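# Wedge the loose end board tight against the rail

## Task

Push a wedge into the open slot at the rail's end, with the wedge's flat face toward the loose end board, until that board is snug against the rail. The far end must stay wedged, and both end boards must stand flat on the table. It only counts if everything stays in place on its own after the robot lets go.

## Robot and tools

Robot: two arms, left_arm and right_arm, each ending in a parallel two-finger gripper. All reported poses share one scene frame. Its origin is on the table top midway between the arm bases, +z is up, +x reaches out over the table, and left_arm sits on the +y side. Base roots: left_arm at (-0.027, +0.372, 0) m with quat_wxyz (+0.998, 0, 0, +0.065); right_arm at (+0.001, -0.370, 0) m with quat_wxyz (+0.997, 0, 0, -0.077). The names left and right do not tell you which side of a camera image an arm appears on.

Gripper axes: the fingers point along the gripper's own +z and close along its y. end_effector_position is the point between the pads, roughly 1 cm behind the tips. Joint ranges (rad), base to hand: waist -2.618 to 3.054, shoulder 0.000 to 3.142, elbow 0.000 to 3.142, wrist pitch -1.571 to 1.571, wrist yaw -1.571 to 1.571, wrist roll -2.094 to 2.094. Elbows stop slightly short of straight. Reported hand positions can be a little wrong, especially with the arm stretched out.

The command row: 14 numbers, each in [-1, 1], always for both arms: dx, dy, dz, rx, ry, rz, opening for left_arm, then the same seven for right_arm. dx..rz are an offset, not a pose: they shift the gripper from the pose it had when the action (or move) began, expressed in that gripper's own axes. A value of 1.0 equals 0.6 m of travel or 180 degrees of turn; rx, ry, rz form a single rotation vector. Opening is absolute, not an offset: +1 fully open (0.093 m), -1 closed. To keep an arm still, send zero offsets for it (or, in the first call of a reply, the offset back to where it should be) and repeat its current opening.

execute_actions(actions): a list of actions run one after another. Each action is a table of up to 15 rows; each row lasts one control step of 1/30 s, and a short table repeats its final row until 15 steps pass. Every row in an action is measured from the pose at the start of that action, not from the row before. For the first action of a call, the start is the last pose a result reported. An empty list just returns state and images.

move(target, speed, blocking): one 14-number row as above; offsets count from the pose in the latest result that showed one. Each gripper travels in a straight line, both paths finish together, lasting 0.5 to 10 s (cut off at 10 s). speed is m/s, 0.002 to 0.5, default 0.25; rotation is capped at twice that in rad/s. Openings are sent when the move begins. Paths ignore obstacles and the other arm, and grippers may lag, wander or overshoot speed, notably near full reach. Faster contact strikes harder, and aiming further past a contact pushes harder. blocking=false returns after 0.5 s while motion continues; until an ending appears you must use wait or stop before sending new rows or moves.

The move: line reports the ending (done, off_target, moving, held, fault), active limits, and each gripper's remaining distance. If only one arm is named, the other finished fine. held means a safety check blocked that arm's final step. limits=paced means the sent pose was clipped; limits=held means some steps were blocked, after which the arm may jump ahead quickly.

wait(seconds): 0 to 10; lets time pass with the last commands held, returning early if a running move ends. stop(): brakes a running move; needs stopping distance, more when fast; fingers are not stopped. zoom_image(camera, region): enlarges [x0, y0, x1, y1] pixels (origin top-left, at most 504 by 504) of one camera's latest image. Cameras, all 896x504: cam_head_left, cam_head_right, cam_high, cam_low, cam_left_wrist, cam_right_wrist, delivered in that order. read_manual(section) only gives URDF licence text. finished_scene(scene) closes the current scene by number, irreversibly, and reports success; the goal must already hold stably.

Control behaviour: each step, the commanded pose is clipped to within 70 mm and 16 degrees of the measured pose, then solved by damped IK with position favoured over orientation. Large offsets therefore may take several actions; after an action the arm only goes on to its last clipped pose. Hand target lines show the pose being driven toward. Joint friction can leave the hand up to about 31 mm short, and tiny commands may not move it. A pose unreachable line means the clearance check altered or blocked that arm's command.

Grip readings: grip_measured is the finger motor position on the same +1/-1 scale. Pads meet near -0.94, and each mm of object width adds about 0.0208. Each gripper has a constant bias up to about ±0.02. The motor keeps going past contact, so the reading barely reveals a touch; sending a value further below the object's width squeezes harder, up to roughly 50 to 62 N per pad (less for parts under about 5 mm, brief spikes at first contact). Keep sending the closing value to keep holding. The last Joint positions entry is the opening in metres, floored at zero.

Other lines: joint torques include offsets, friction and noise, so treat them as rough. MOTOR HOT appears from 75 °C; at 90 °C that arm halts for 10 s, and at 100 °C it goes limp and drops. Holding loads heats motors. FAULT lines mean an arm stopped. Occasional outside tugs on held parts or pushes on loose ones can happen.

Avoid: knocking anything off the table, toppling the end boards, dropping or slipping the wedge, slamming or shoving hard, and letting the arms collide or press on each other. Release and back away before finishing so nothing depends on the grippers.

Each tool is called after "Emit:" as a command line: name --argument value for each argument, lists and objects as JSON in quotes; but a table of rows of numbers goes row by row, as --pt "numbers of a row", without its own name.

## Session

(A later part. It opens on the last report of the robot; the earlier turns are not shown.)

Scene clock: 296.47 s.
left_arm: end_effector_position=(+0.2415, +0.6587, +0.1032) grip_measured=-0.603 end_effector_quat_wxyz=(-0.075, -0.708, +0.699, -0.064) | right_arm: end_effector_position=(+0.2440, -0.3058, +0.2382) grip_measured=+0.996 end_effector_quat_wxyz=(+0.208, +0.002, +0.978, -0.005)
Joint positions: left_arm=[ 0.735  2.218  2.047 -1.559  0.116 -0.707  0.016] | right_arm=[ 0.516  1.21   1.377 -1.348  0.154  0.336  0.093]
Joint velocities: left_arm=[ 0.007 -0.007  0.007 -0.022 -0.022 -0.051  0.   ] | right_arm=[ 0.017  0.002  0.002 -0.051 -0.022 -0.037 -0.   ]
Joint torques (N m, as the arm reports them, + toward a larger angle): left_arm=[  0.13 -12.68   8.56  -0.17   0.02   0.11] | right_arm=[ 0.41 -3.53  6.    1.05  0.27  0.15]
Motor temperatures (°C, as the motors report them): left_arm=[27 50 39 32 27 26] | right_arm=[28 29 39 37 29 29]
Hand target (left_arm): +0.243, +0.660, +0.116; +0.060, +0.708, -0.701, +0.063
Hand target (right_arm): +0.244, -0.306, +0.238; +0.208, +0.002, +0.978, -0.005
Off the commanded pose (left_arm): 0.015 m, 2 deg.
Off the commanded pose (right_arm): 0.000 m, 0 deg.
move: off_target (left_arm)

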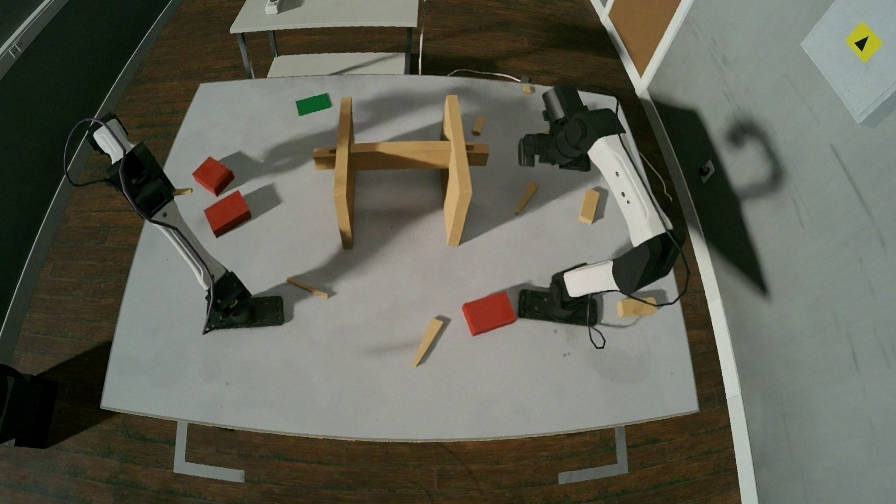

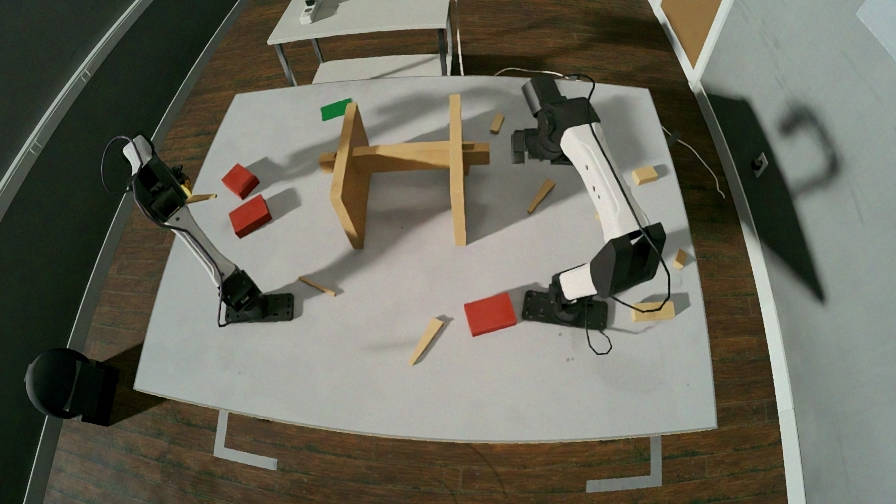

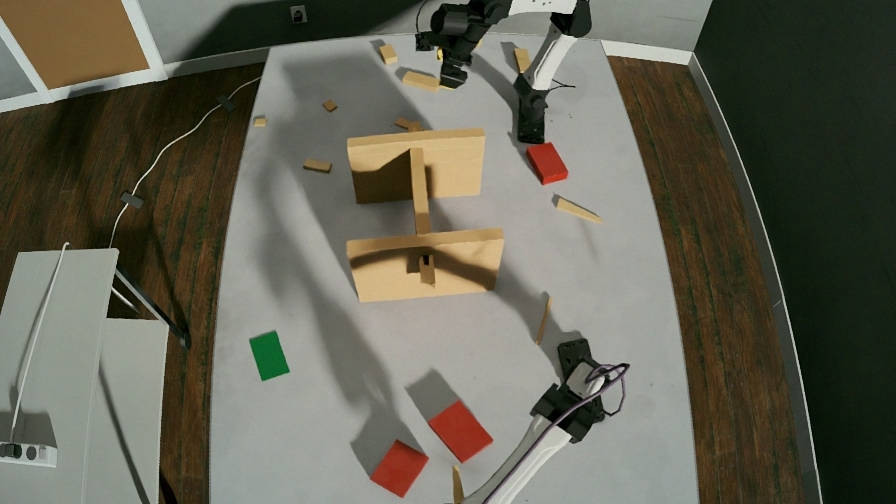

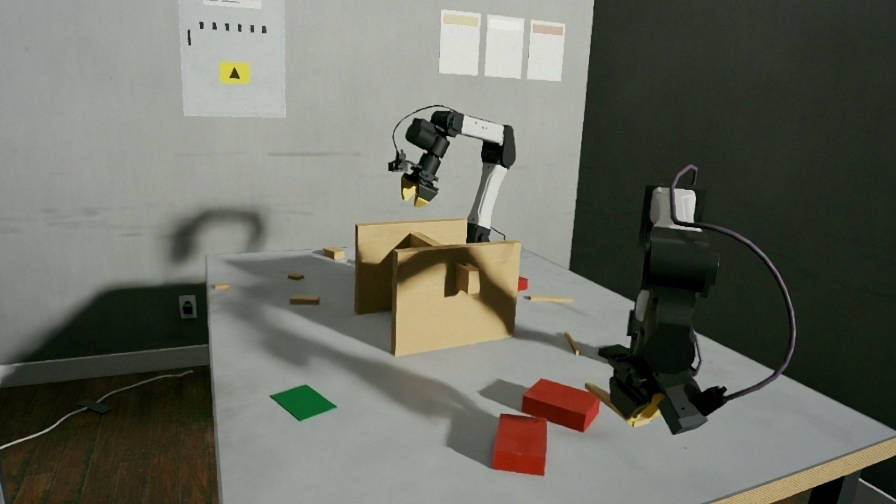

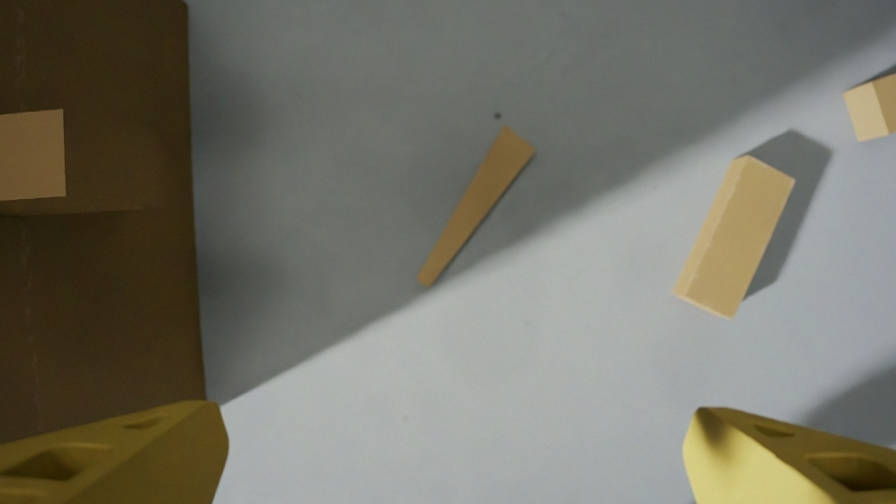

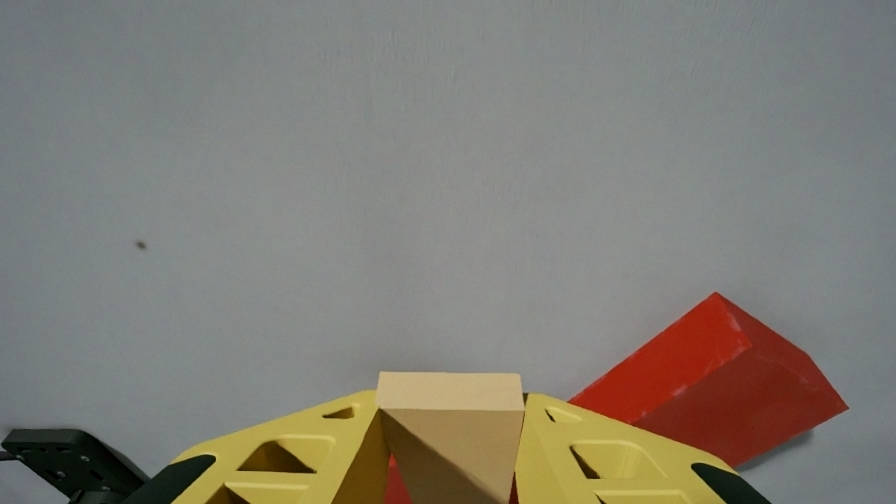

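Emit:
move --target '[0.6582, -0.0850, -0.2383, 0.3001, -0.4028, 0.4306, -0.65, 0, 0, 0, 0, 0, 0, 1]' --speed 0.2

Scene clock: 317.37 s.
left_arm: end_effector_position=(+0.3022, +0.3003, +0.3003) grip_measured=-0.602 end_effector_quat_wxyz=(+0.627, -0.012, +0.778, +0.039) | right_arm: end_effector_position=(+0.2440, -0.3058, +0.2382) grip_measured=+0.996 end_effector_quat_wxyz=(+0.208, +0.002, +0.978, -0.005)
Joint positions: left_arm=[-0.603  0.937  0.808 -0.12  -0.536 -0.083  0.016] | right_arm=[ 0.516  1.21   1.377 -1.348  0.154  0.336  0.093]
Joint velocities: left_arm=[ 0.002 -0.007 -0.002  0.037 -0.022 -0.022 -0.001] | right_arm=[-0.017 -0.002 -0.007 -0.022 -0.037  0.081 -0.001]
Joint torques (N m, as the arm reports them, + toward a larger angle): left_arm=[-0.46 -2.24  7.23  2.33 -0.11  0.2 ] | right_arm=[ 0.41 -3.54  6.01  1.05  0.27  0.15]
Motor temperatures (°C, as the motors report them): left_arm=[27 52 40 33 27 26] | right_arm=[28 29 39 37 29 29]
Hand target (left_arm): +0.302, +0.298, +0.303; +0.634, -0.010, +0.772, +0.037
Hand target (right_arm): +0.244, -0.306, +0.238; +0.208, +0.002, +0.978, -0.005
Off the commanded pose (left_arm): 0.019 m, 3 deg.
Off the commanded pose (right_arm): 0.000 m, 0 deg.
move: off_target (left_arm)

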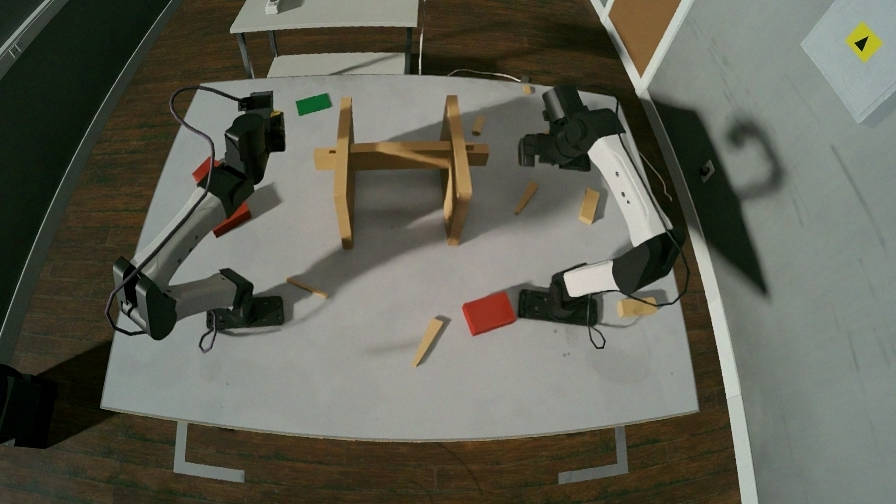

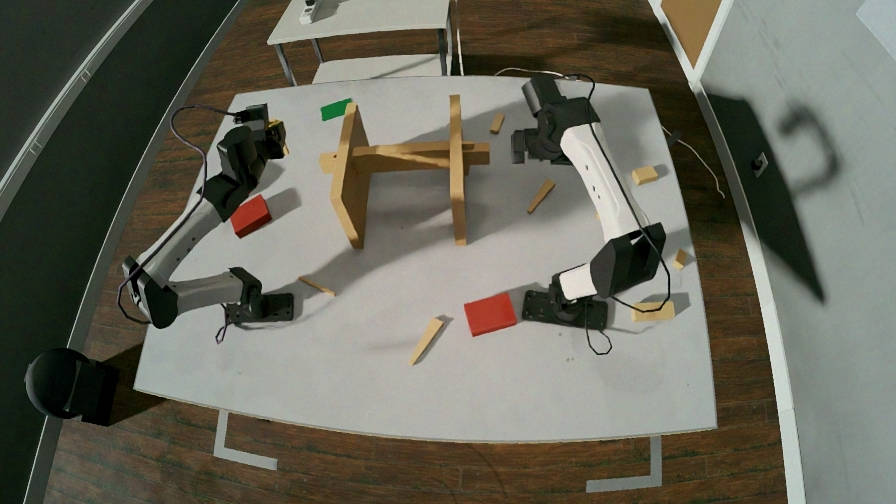

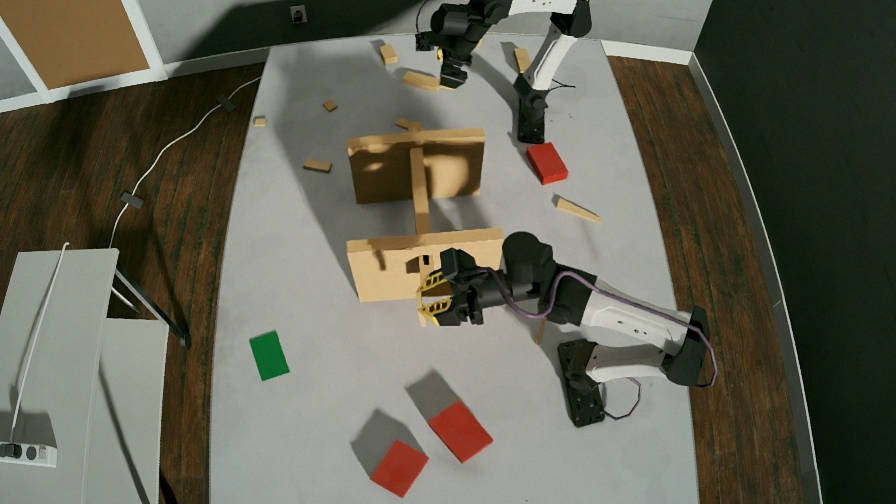

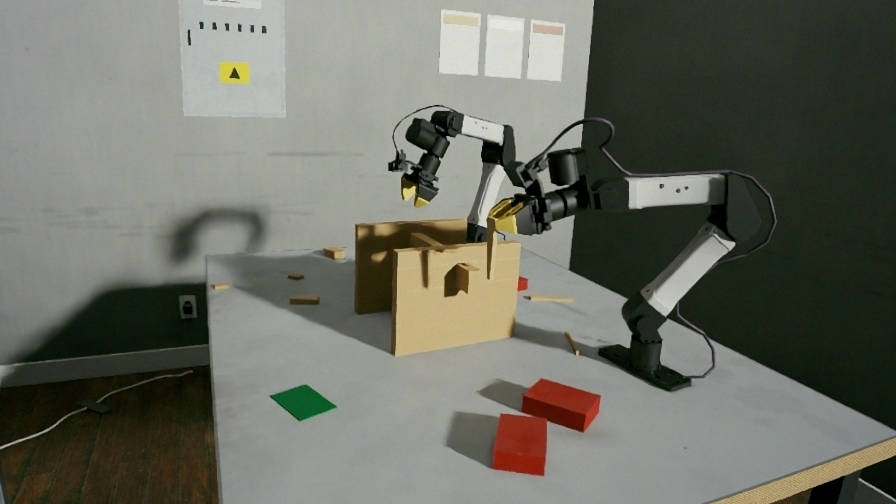

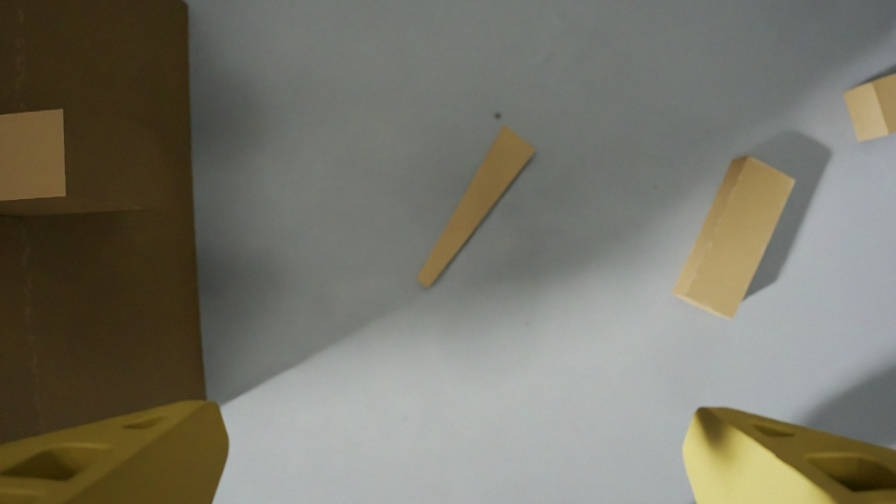

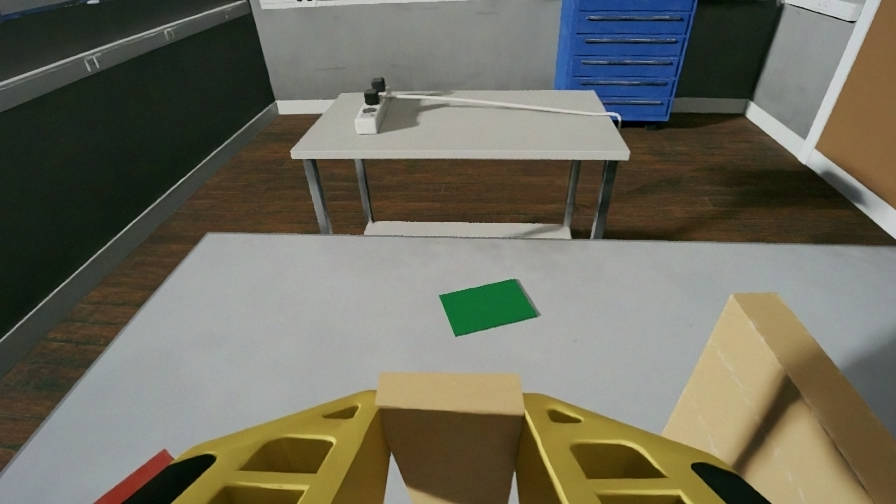

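Emit:
move --target '[-0.0203, -0.2185, -0.0300, 0.0006, -0.0120, -0.0146, -0.65, 0, 0, 0, 0, 0, 0, 1]' --speed 0.1

Scene clock: 338.87 s.
left_arm: end_effector_position=(+0.2970, +0.1747, +0.3021) grip_measured=-0.602 end_effector_quat_wxyz=(+0.634, -0.014, +0.772, +0.042) | right_arm: end_effector_position=(+0.2440, -0.3058, +0.2382) grip_measured=+0.996 end_effector_quat_wxyz=(+0.208, +0.002, +0.978, -0.005)
Joint positions: left_arm=[-1.054  1.275  1.01  -0.085 -0.978 -0.246  0.016] | right_arm=[ 0.516  1.21   1.377 -1.348  0.154  0.336  0.093]
Joint velocities: left_arm=[-0.037  0.002  0.012 -0.051 -0.037  0.007 -0.001] | right_arm=[-0.002  0.022  0.002 -0.007 -0.022 -0.007  0.   ]
Joint torques (N m, as the arm reports them, + toward a larger angle): left_arm=[-0.49 -3.57  9.82  2.   -0.22  0.02] | right_arm=[ 0.4  -3.54  6.01  1.05  0.27  0.15]
Motor temperatures (°C, as the motors report them): left_arm=[27 44 41 38 27 26] | right_arm=[28 29 39 37 29 29]
Hand target (left_arm): +0.298, +0.169, +0.312; +0.644, -0.026, +0.764, +0.028
Hand target (right_arm): +0.244, -0.306, +0.238; +0.208, +0.002, +0.978, -0.005
Off the commanded pose (left_arm): 0.010 m, 3 deg.
Off the commanded pose (right_arm): 0.000 m, 0 deg.
move: off_target (left_arm)

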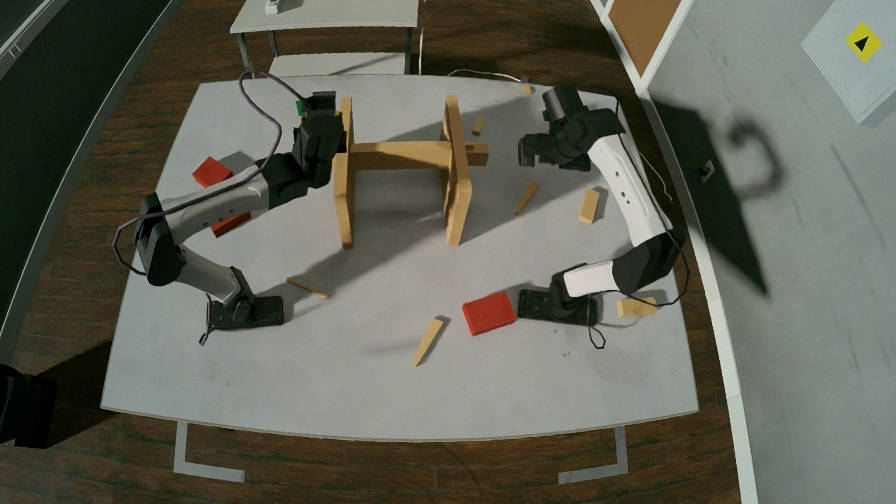

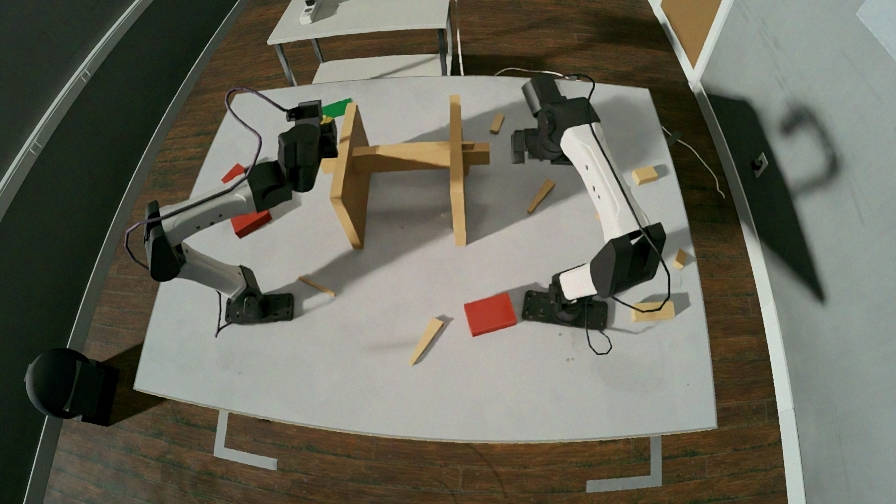

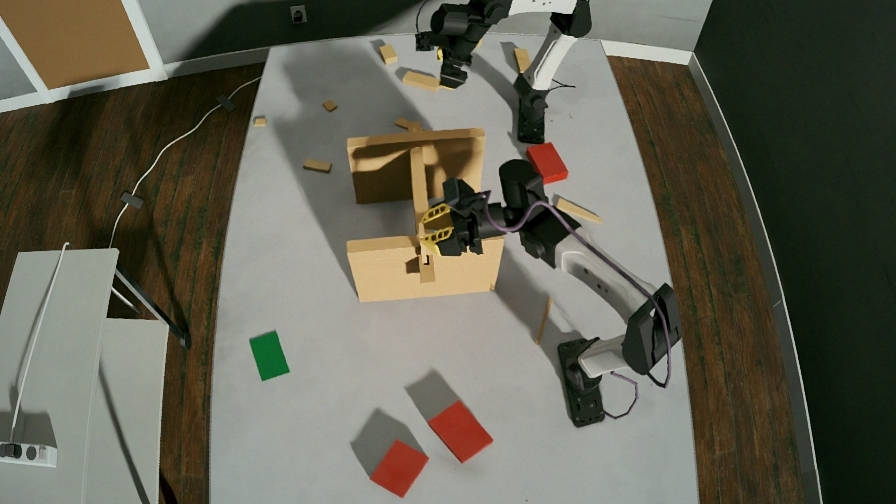

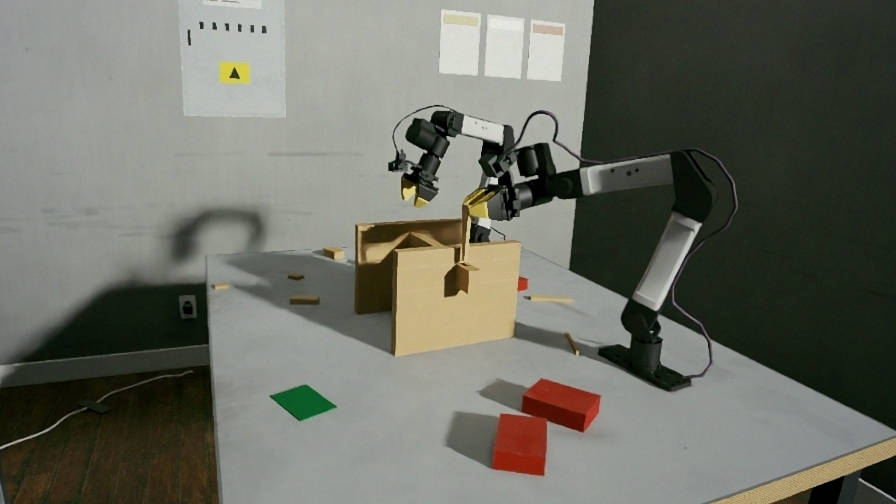

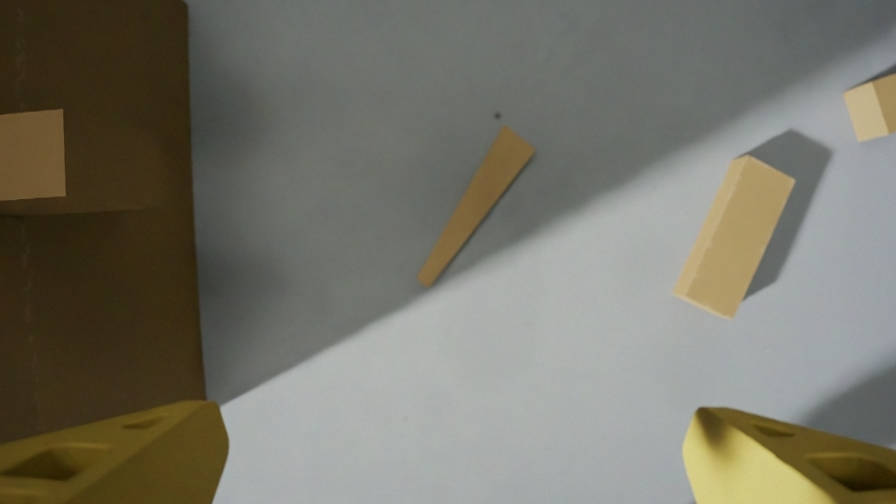

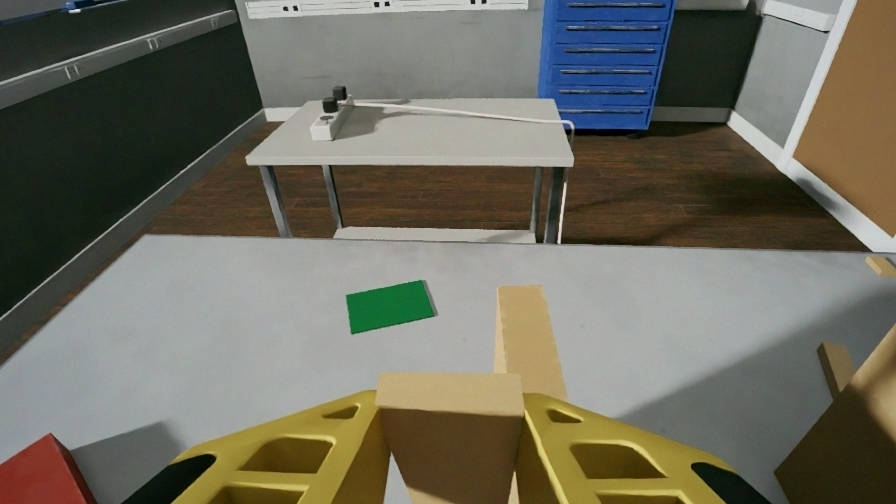

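Emit:
zoom_image --camera "cam_high" --region '[385, 200, 475, 290]'

Emit:
zoom_image --camera "cam_low" --region '[420, 185, 530, 305]'

Region (385, 200, 475, 290) of cam_high's 896x504 image, scaled by 5.600, with more detail than that image has.

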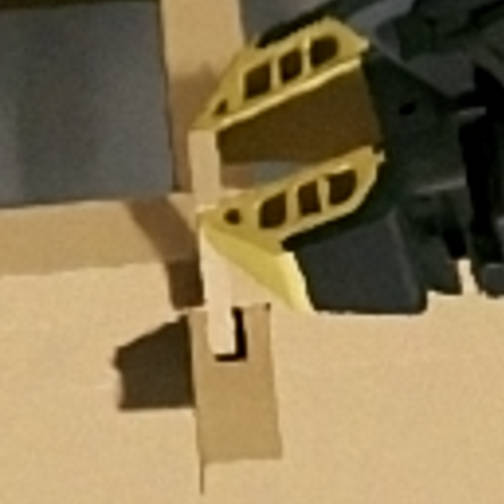

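Region (420, 185, 530, 305) of cam_low's 896x504 image, scaled by 4.200, with more detail than that image has; it fills the left 462 columns of this view, and the rest is white.

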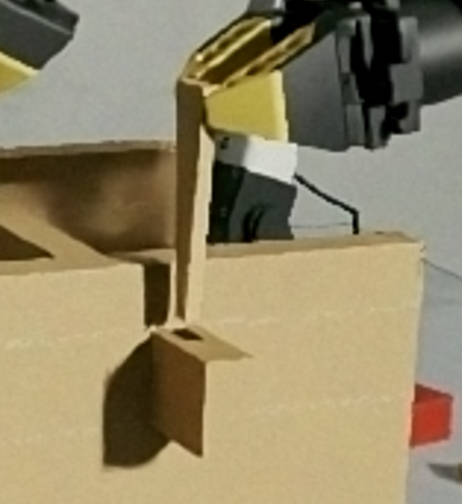

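Emit:
move --target '[0.0, -0.003, -0.008, 0, 0, -0.016, -0.65, 0, 0, 0, 0, 0, 0, 1]' --speed 0.03

Emit:
zoom_image --camera "cam_high" --region '[385, 200, 475, 290]'

Emit:
zoom_image --camera "cam_low" --region '[420, 185, 530, 305]'

Scene clock: 383.23 s.
left_arm: end_effector_position=(+0.2953, +0.1747, +0.3006) grip_measured=-0.602 end_effector_quat_wxyz=(+0.633, -0.030, +0.773, +0.031) | right_arm: end_effector_position=(+0.2440, -0.3058, +0.2382) grip_measured=+0.996 end_effector_quat_wxyz=(+0.208, +0.002, +0.978, -0.005)
Joint positions: left_arm=[-1.06   1.275  1.01  -0.098 -0.986 -0.297  0.016] | right_arm=[ 0.516  1.21   1.377 -1.348  0.154  0.336  0.093]
Joint velocities: left_arm=[-0.022 -0.017  0.002 -0.007  0.007  0.007  0.001] | right_arm=[-0.002 -0.002  0.002 -0.022 -0.066  0.022  0.001]
Joint torques (N m, as the arm reports them, + toward a larger angle): left_arm=[-0.52 -4.83  8.21  1.67 -0.23 -0.02] | right_arm=[ 0.4  -3.55  6.    1.05  0.26  0.15]
Motor temperatures (°C, as the motors report them): left_arm=[27 37 46 40 27 26] | right_arm=[28 30 39 37 29 29]
Hand target (left_arm): +0.292, +0.172, +0.303; +0.635, -0.033, +0.771, +0.026
Hand target (right_arm): +0.244, -0.306, +0.238; +0.208, +0.002, +0.978, -0.005
Off the commanded pose (left_arm): 0.004 m, 1 deg.
Off the commanded pose (right_arm): 0.000 m, 0 deg.
move: done

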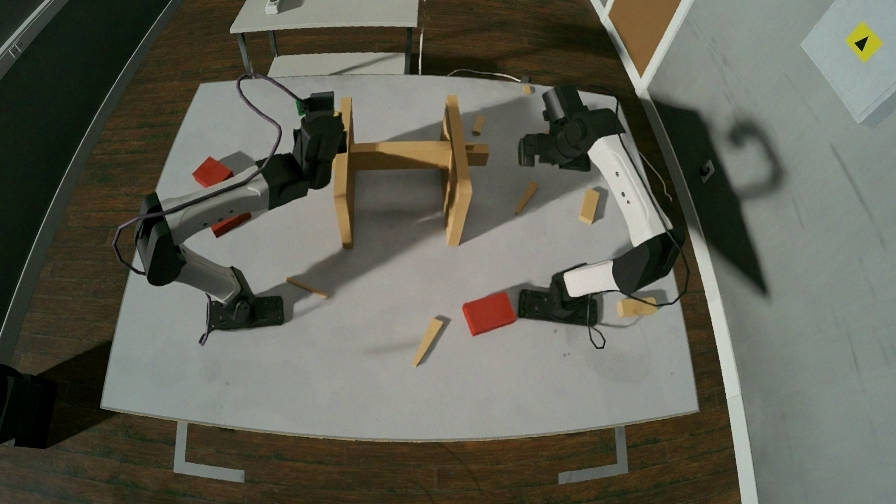

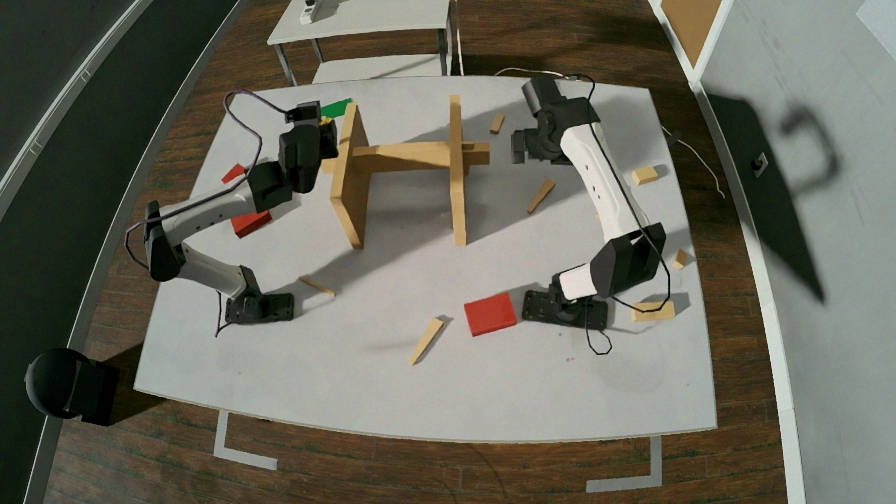

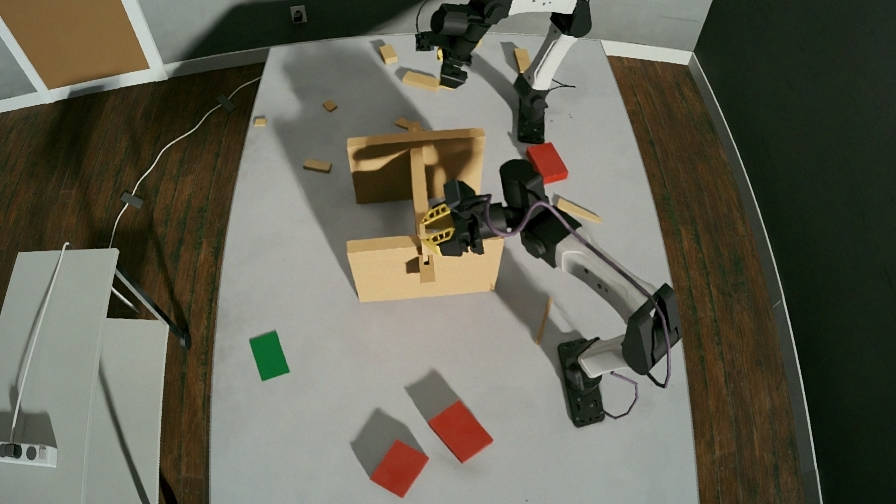

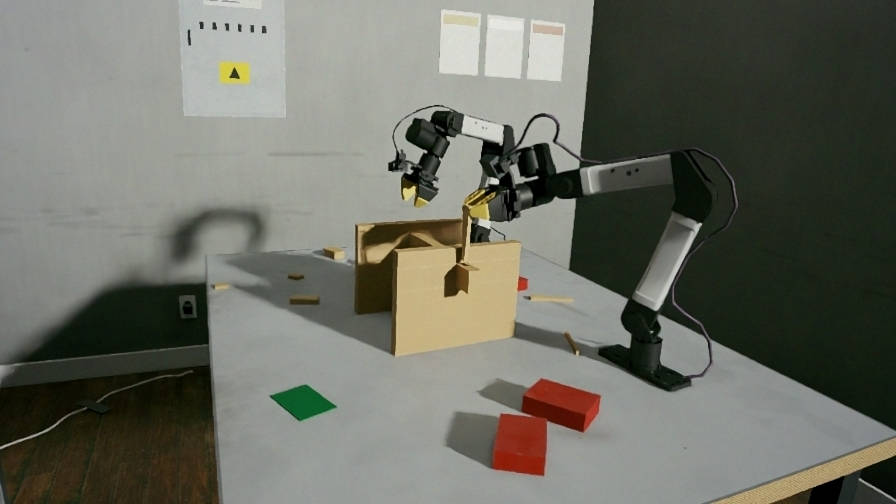

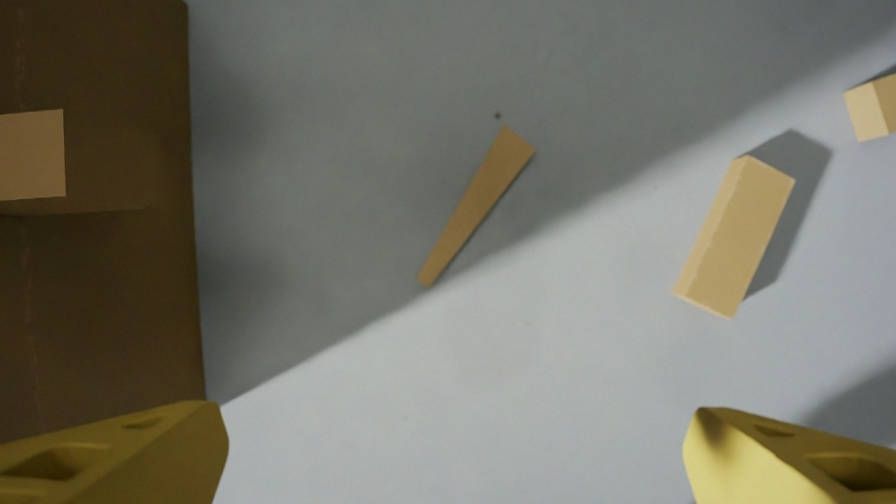

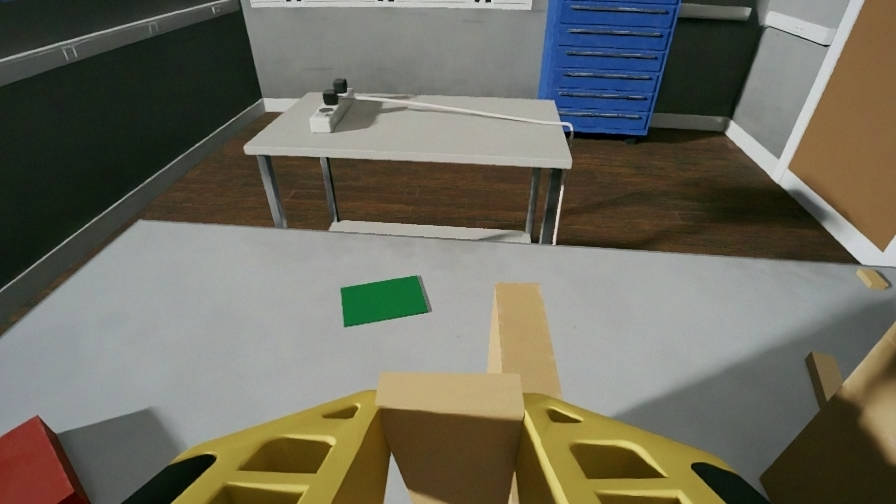

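Region (385, 200, 475, 290) of cam_high's 896x504 image, scaled by 5.600, with more detail than that image has.

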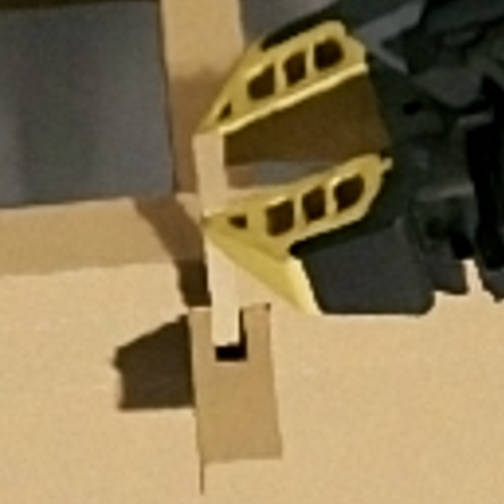

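Region (420, 185, 530, 305) of cam_low's 896x504 image, scaled by 4.200, with more detail than that image has; it fills the left 462 columns of this view, and the rest is white.

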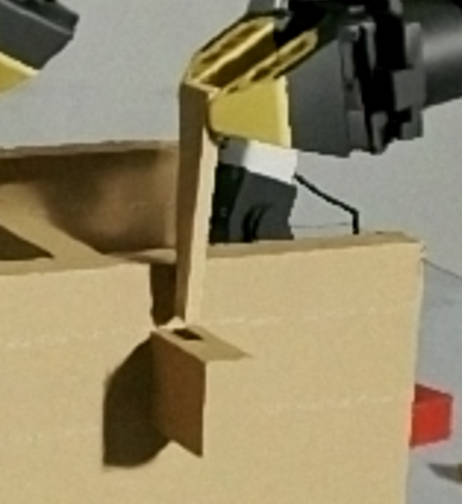

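Emit:
zoom_image --camera "cam_high" --region '[410, 240, 445, 275]'

Emit:
zoom_image --camera "cam_low" --region '[445, 240, 490, 280]'

Region (410, 240, 445, 275) of cam_high's 896x504 image, scaled by 14.400, with more detail than that image has.

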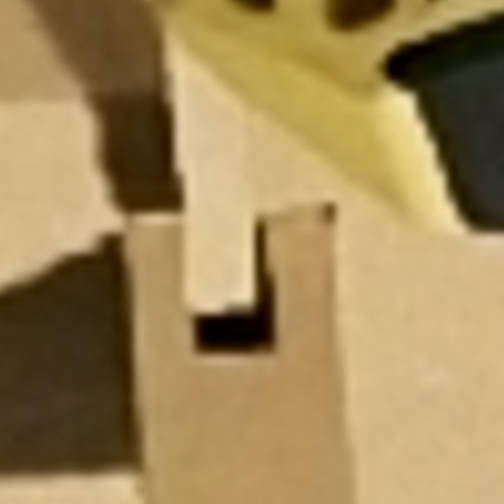

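Region (445, 240, 490, 280) of cam_low's 896x504 image, scaled by 11.200, with more detail than that image has.

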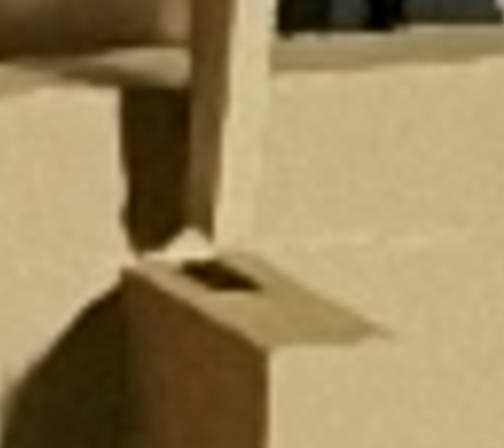

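Emit:
move --target '[0.010, -0.002, -0.004, 0, 0, 0, -0.65, 0, 0, 0, 0, 0, 0, 1]' --speed 0.02

Emit:
zoom_image --camera "cam_high" --region '[410, 240, 445, 275]'

Emit:
zoom_image --camera "cam_low" --region '[445, 240, 490, 280]'

Scene clock: 400.20 s.
left_arm: end_effector_position=(+0.2952, +0.1753, +0.3007) grip_measured=-0.602 end_effector_quat_wxyz=(+0.634, -0.032, +0.772, +0.032) | right_arm: end_effector_position=(+0.2440, -0.3058, +0.2382) grip_measured=+0.996 end_effector_quat_wxyz=(+0.208, +0.002, +0.978, -0.005)
Joint positions: left_arm=[-1.06   1.275  1.01  -0.098 -0.99  -0.3    0.016] | right_arm=[ 0.516  1.21   1.377 -1.348  0.154  0.336  0.093]
Joint velocities: left_arm=[-0.012 -0.007 -0.007  0.081  0.022 -0.037 -0.   ] | right_arm=[-0.007 -0.002  0.007 -0.022 -0.051  0.022 -0.001]
Joint torques (N m, as the arm reports them, + toward a larger angle): left_arm=[-0.73 -4.54  6.55  1.84 -0.19 -0.03] | right_arm=[ 0.41 -3.56  6.    1.04  0.27  0.15]
Motor temperatures (°C, as the motors report them): left_arm=[27 37 46 40 27 26] | right_arm=[28 30 39 37 29 29]
Hand target (left_arm): +0.292, +0.173, +0.295; +0.633, -0.030, +0.773, +0.031
Hand target (right_arm): +0.244, -0.306, +0.238; +0.208, +0.002, +0.978, -0.005
Off the commanded pose (left_arm): 0.007 m, 0 deg.
Off the commanded pose (right_arm): 0.000 m, 0 deg.
move: done

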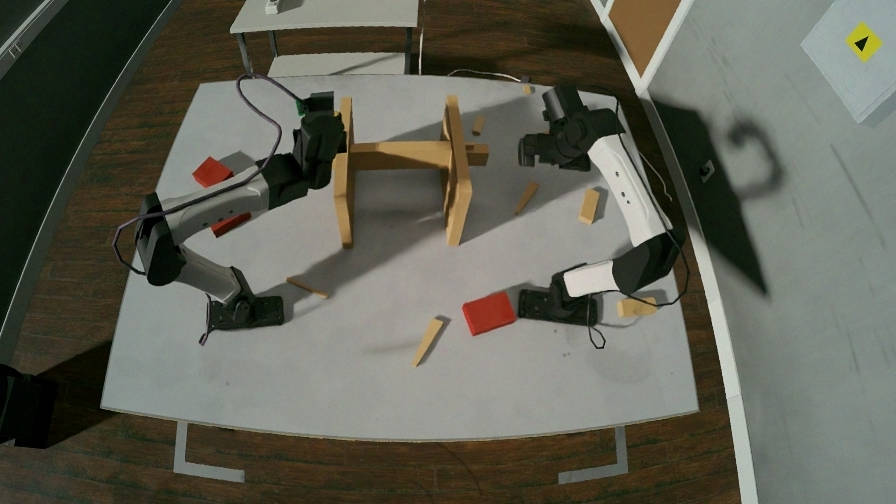

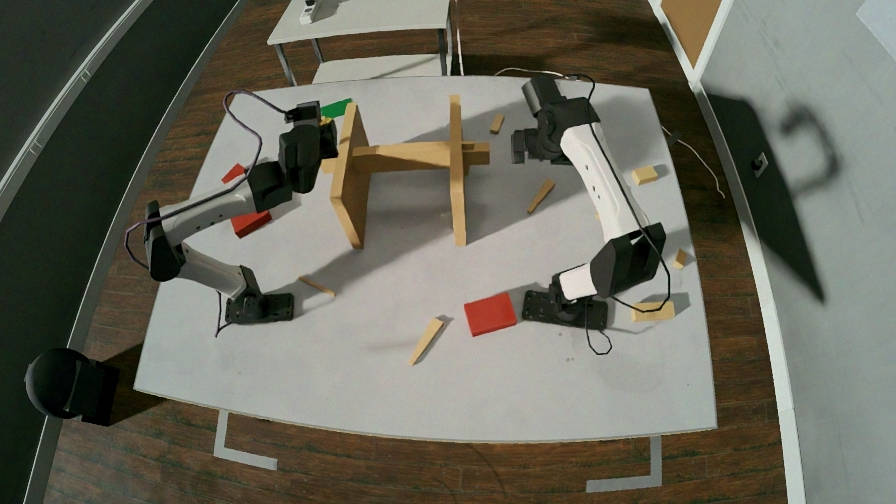

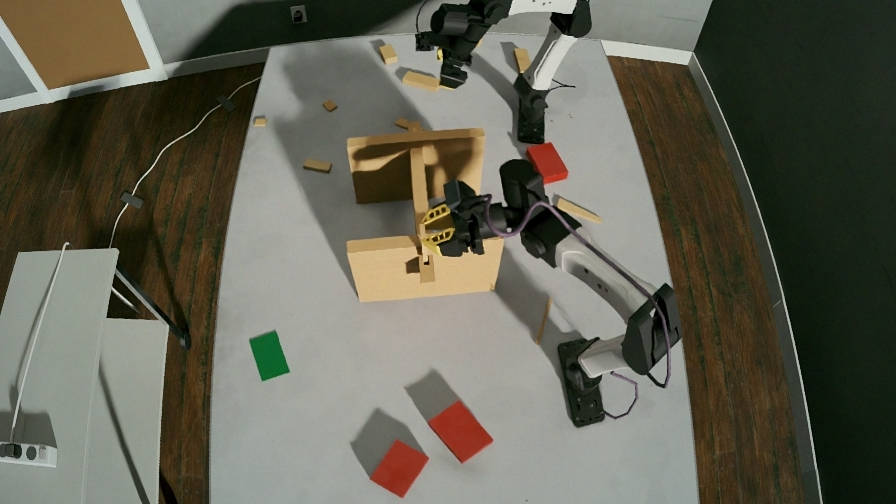

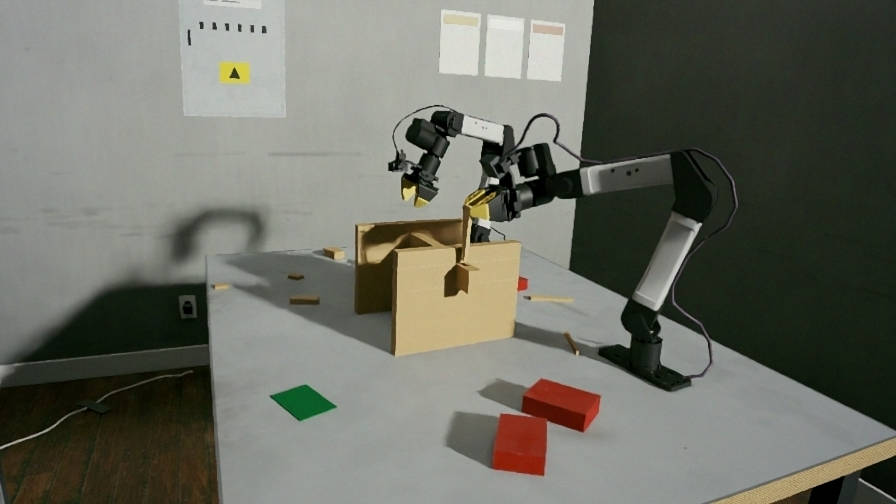

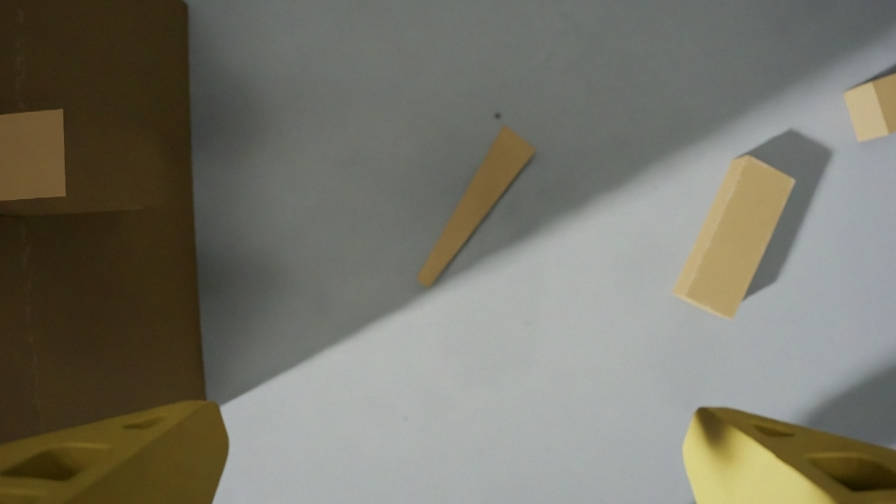

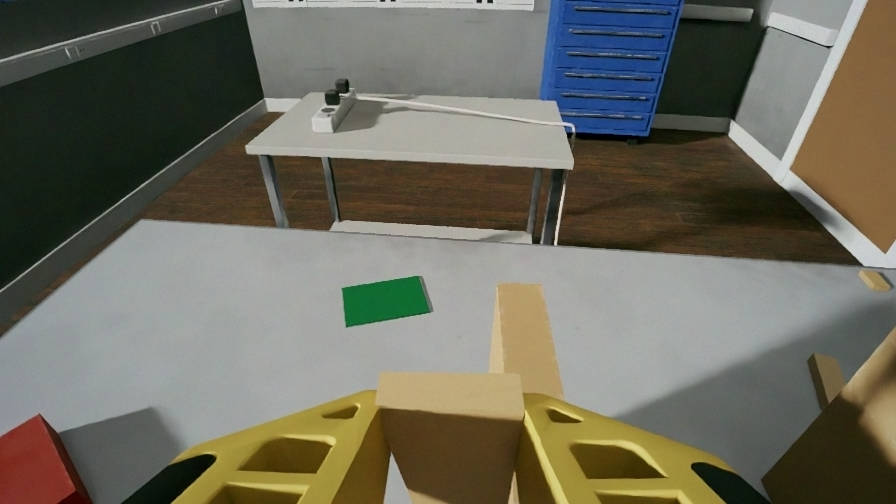

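Region (410, 240, 445, 275) of cam_high's 896x504 image, scaled by 14.400, with more detail than that image has.

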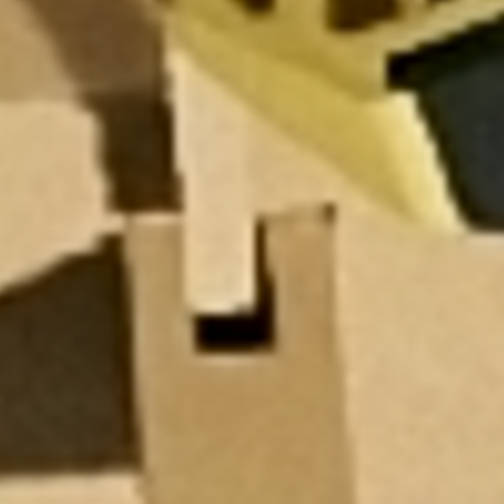

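Region (445, 240, 490, 280) of cam_low's 896x504 image, scaled by 11.200, with more detail than that image has.

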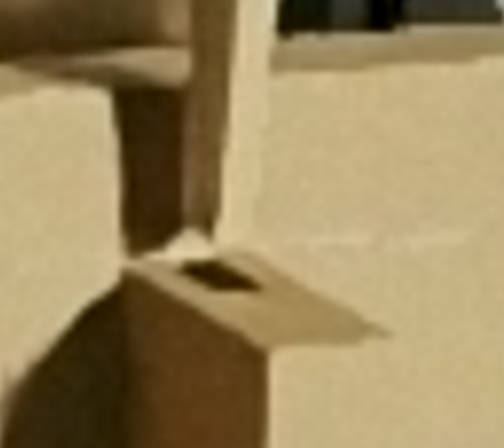

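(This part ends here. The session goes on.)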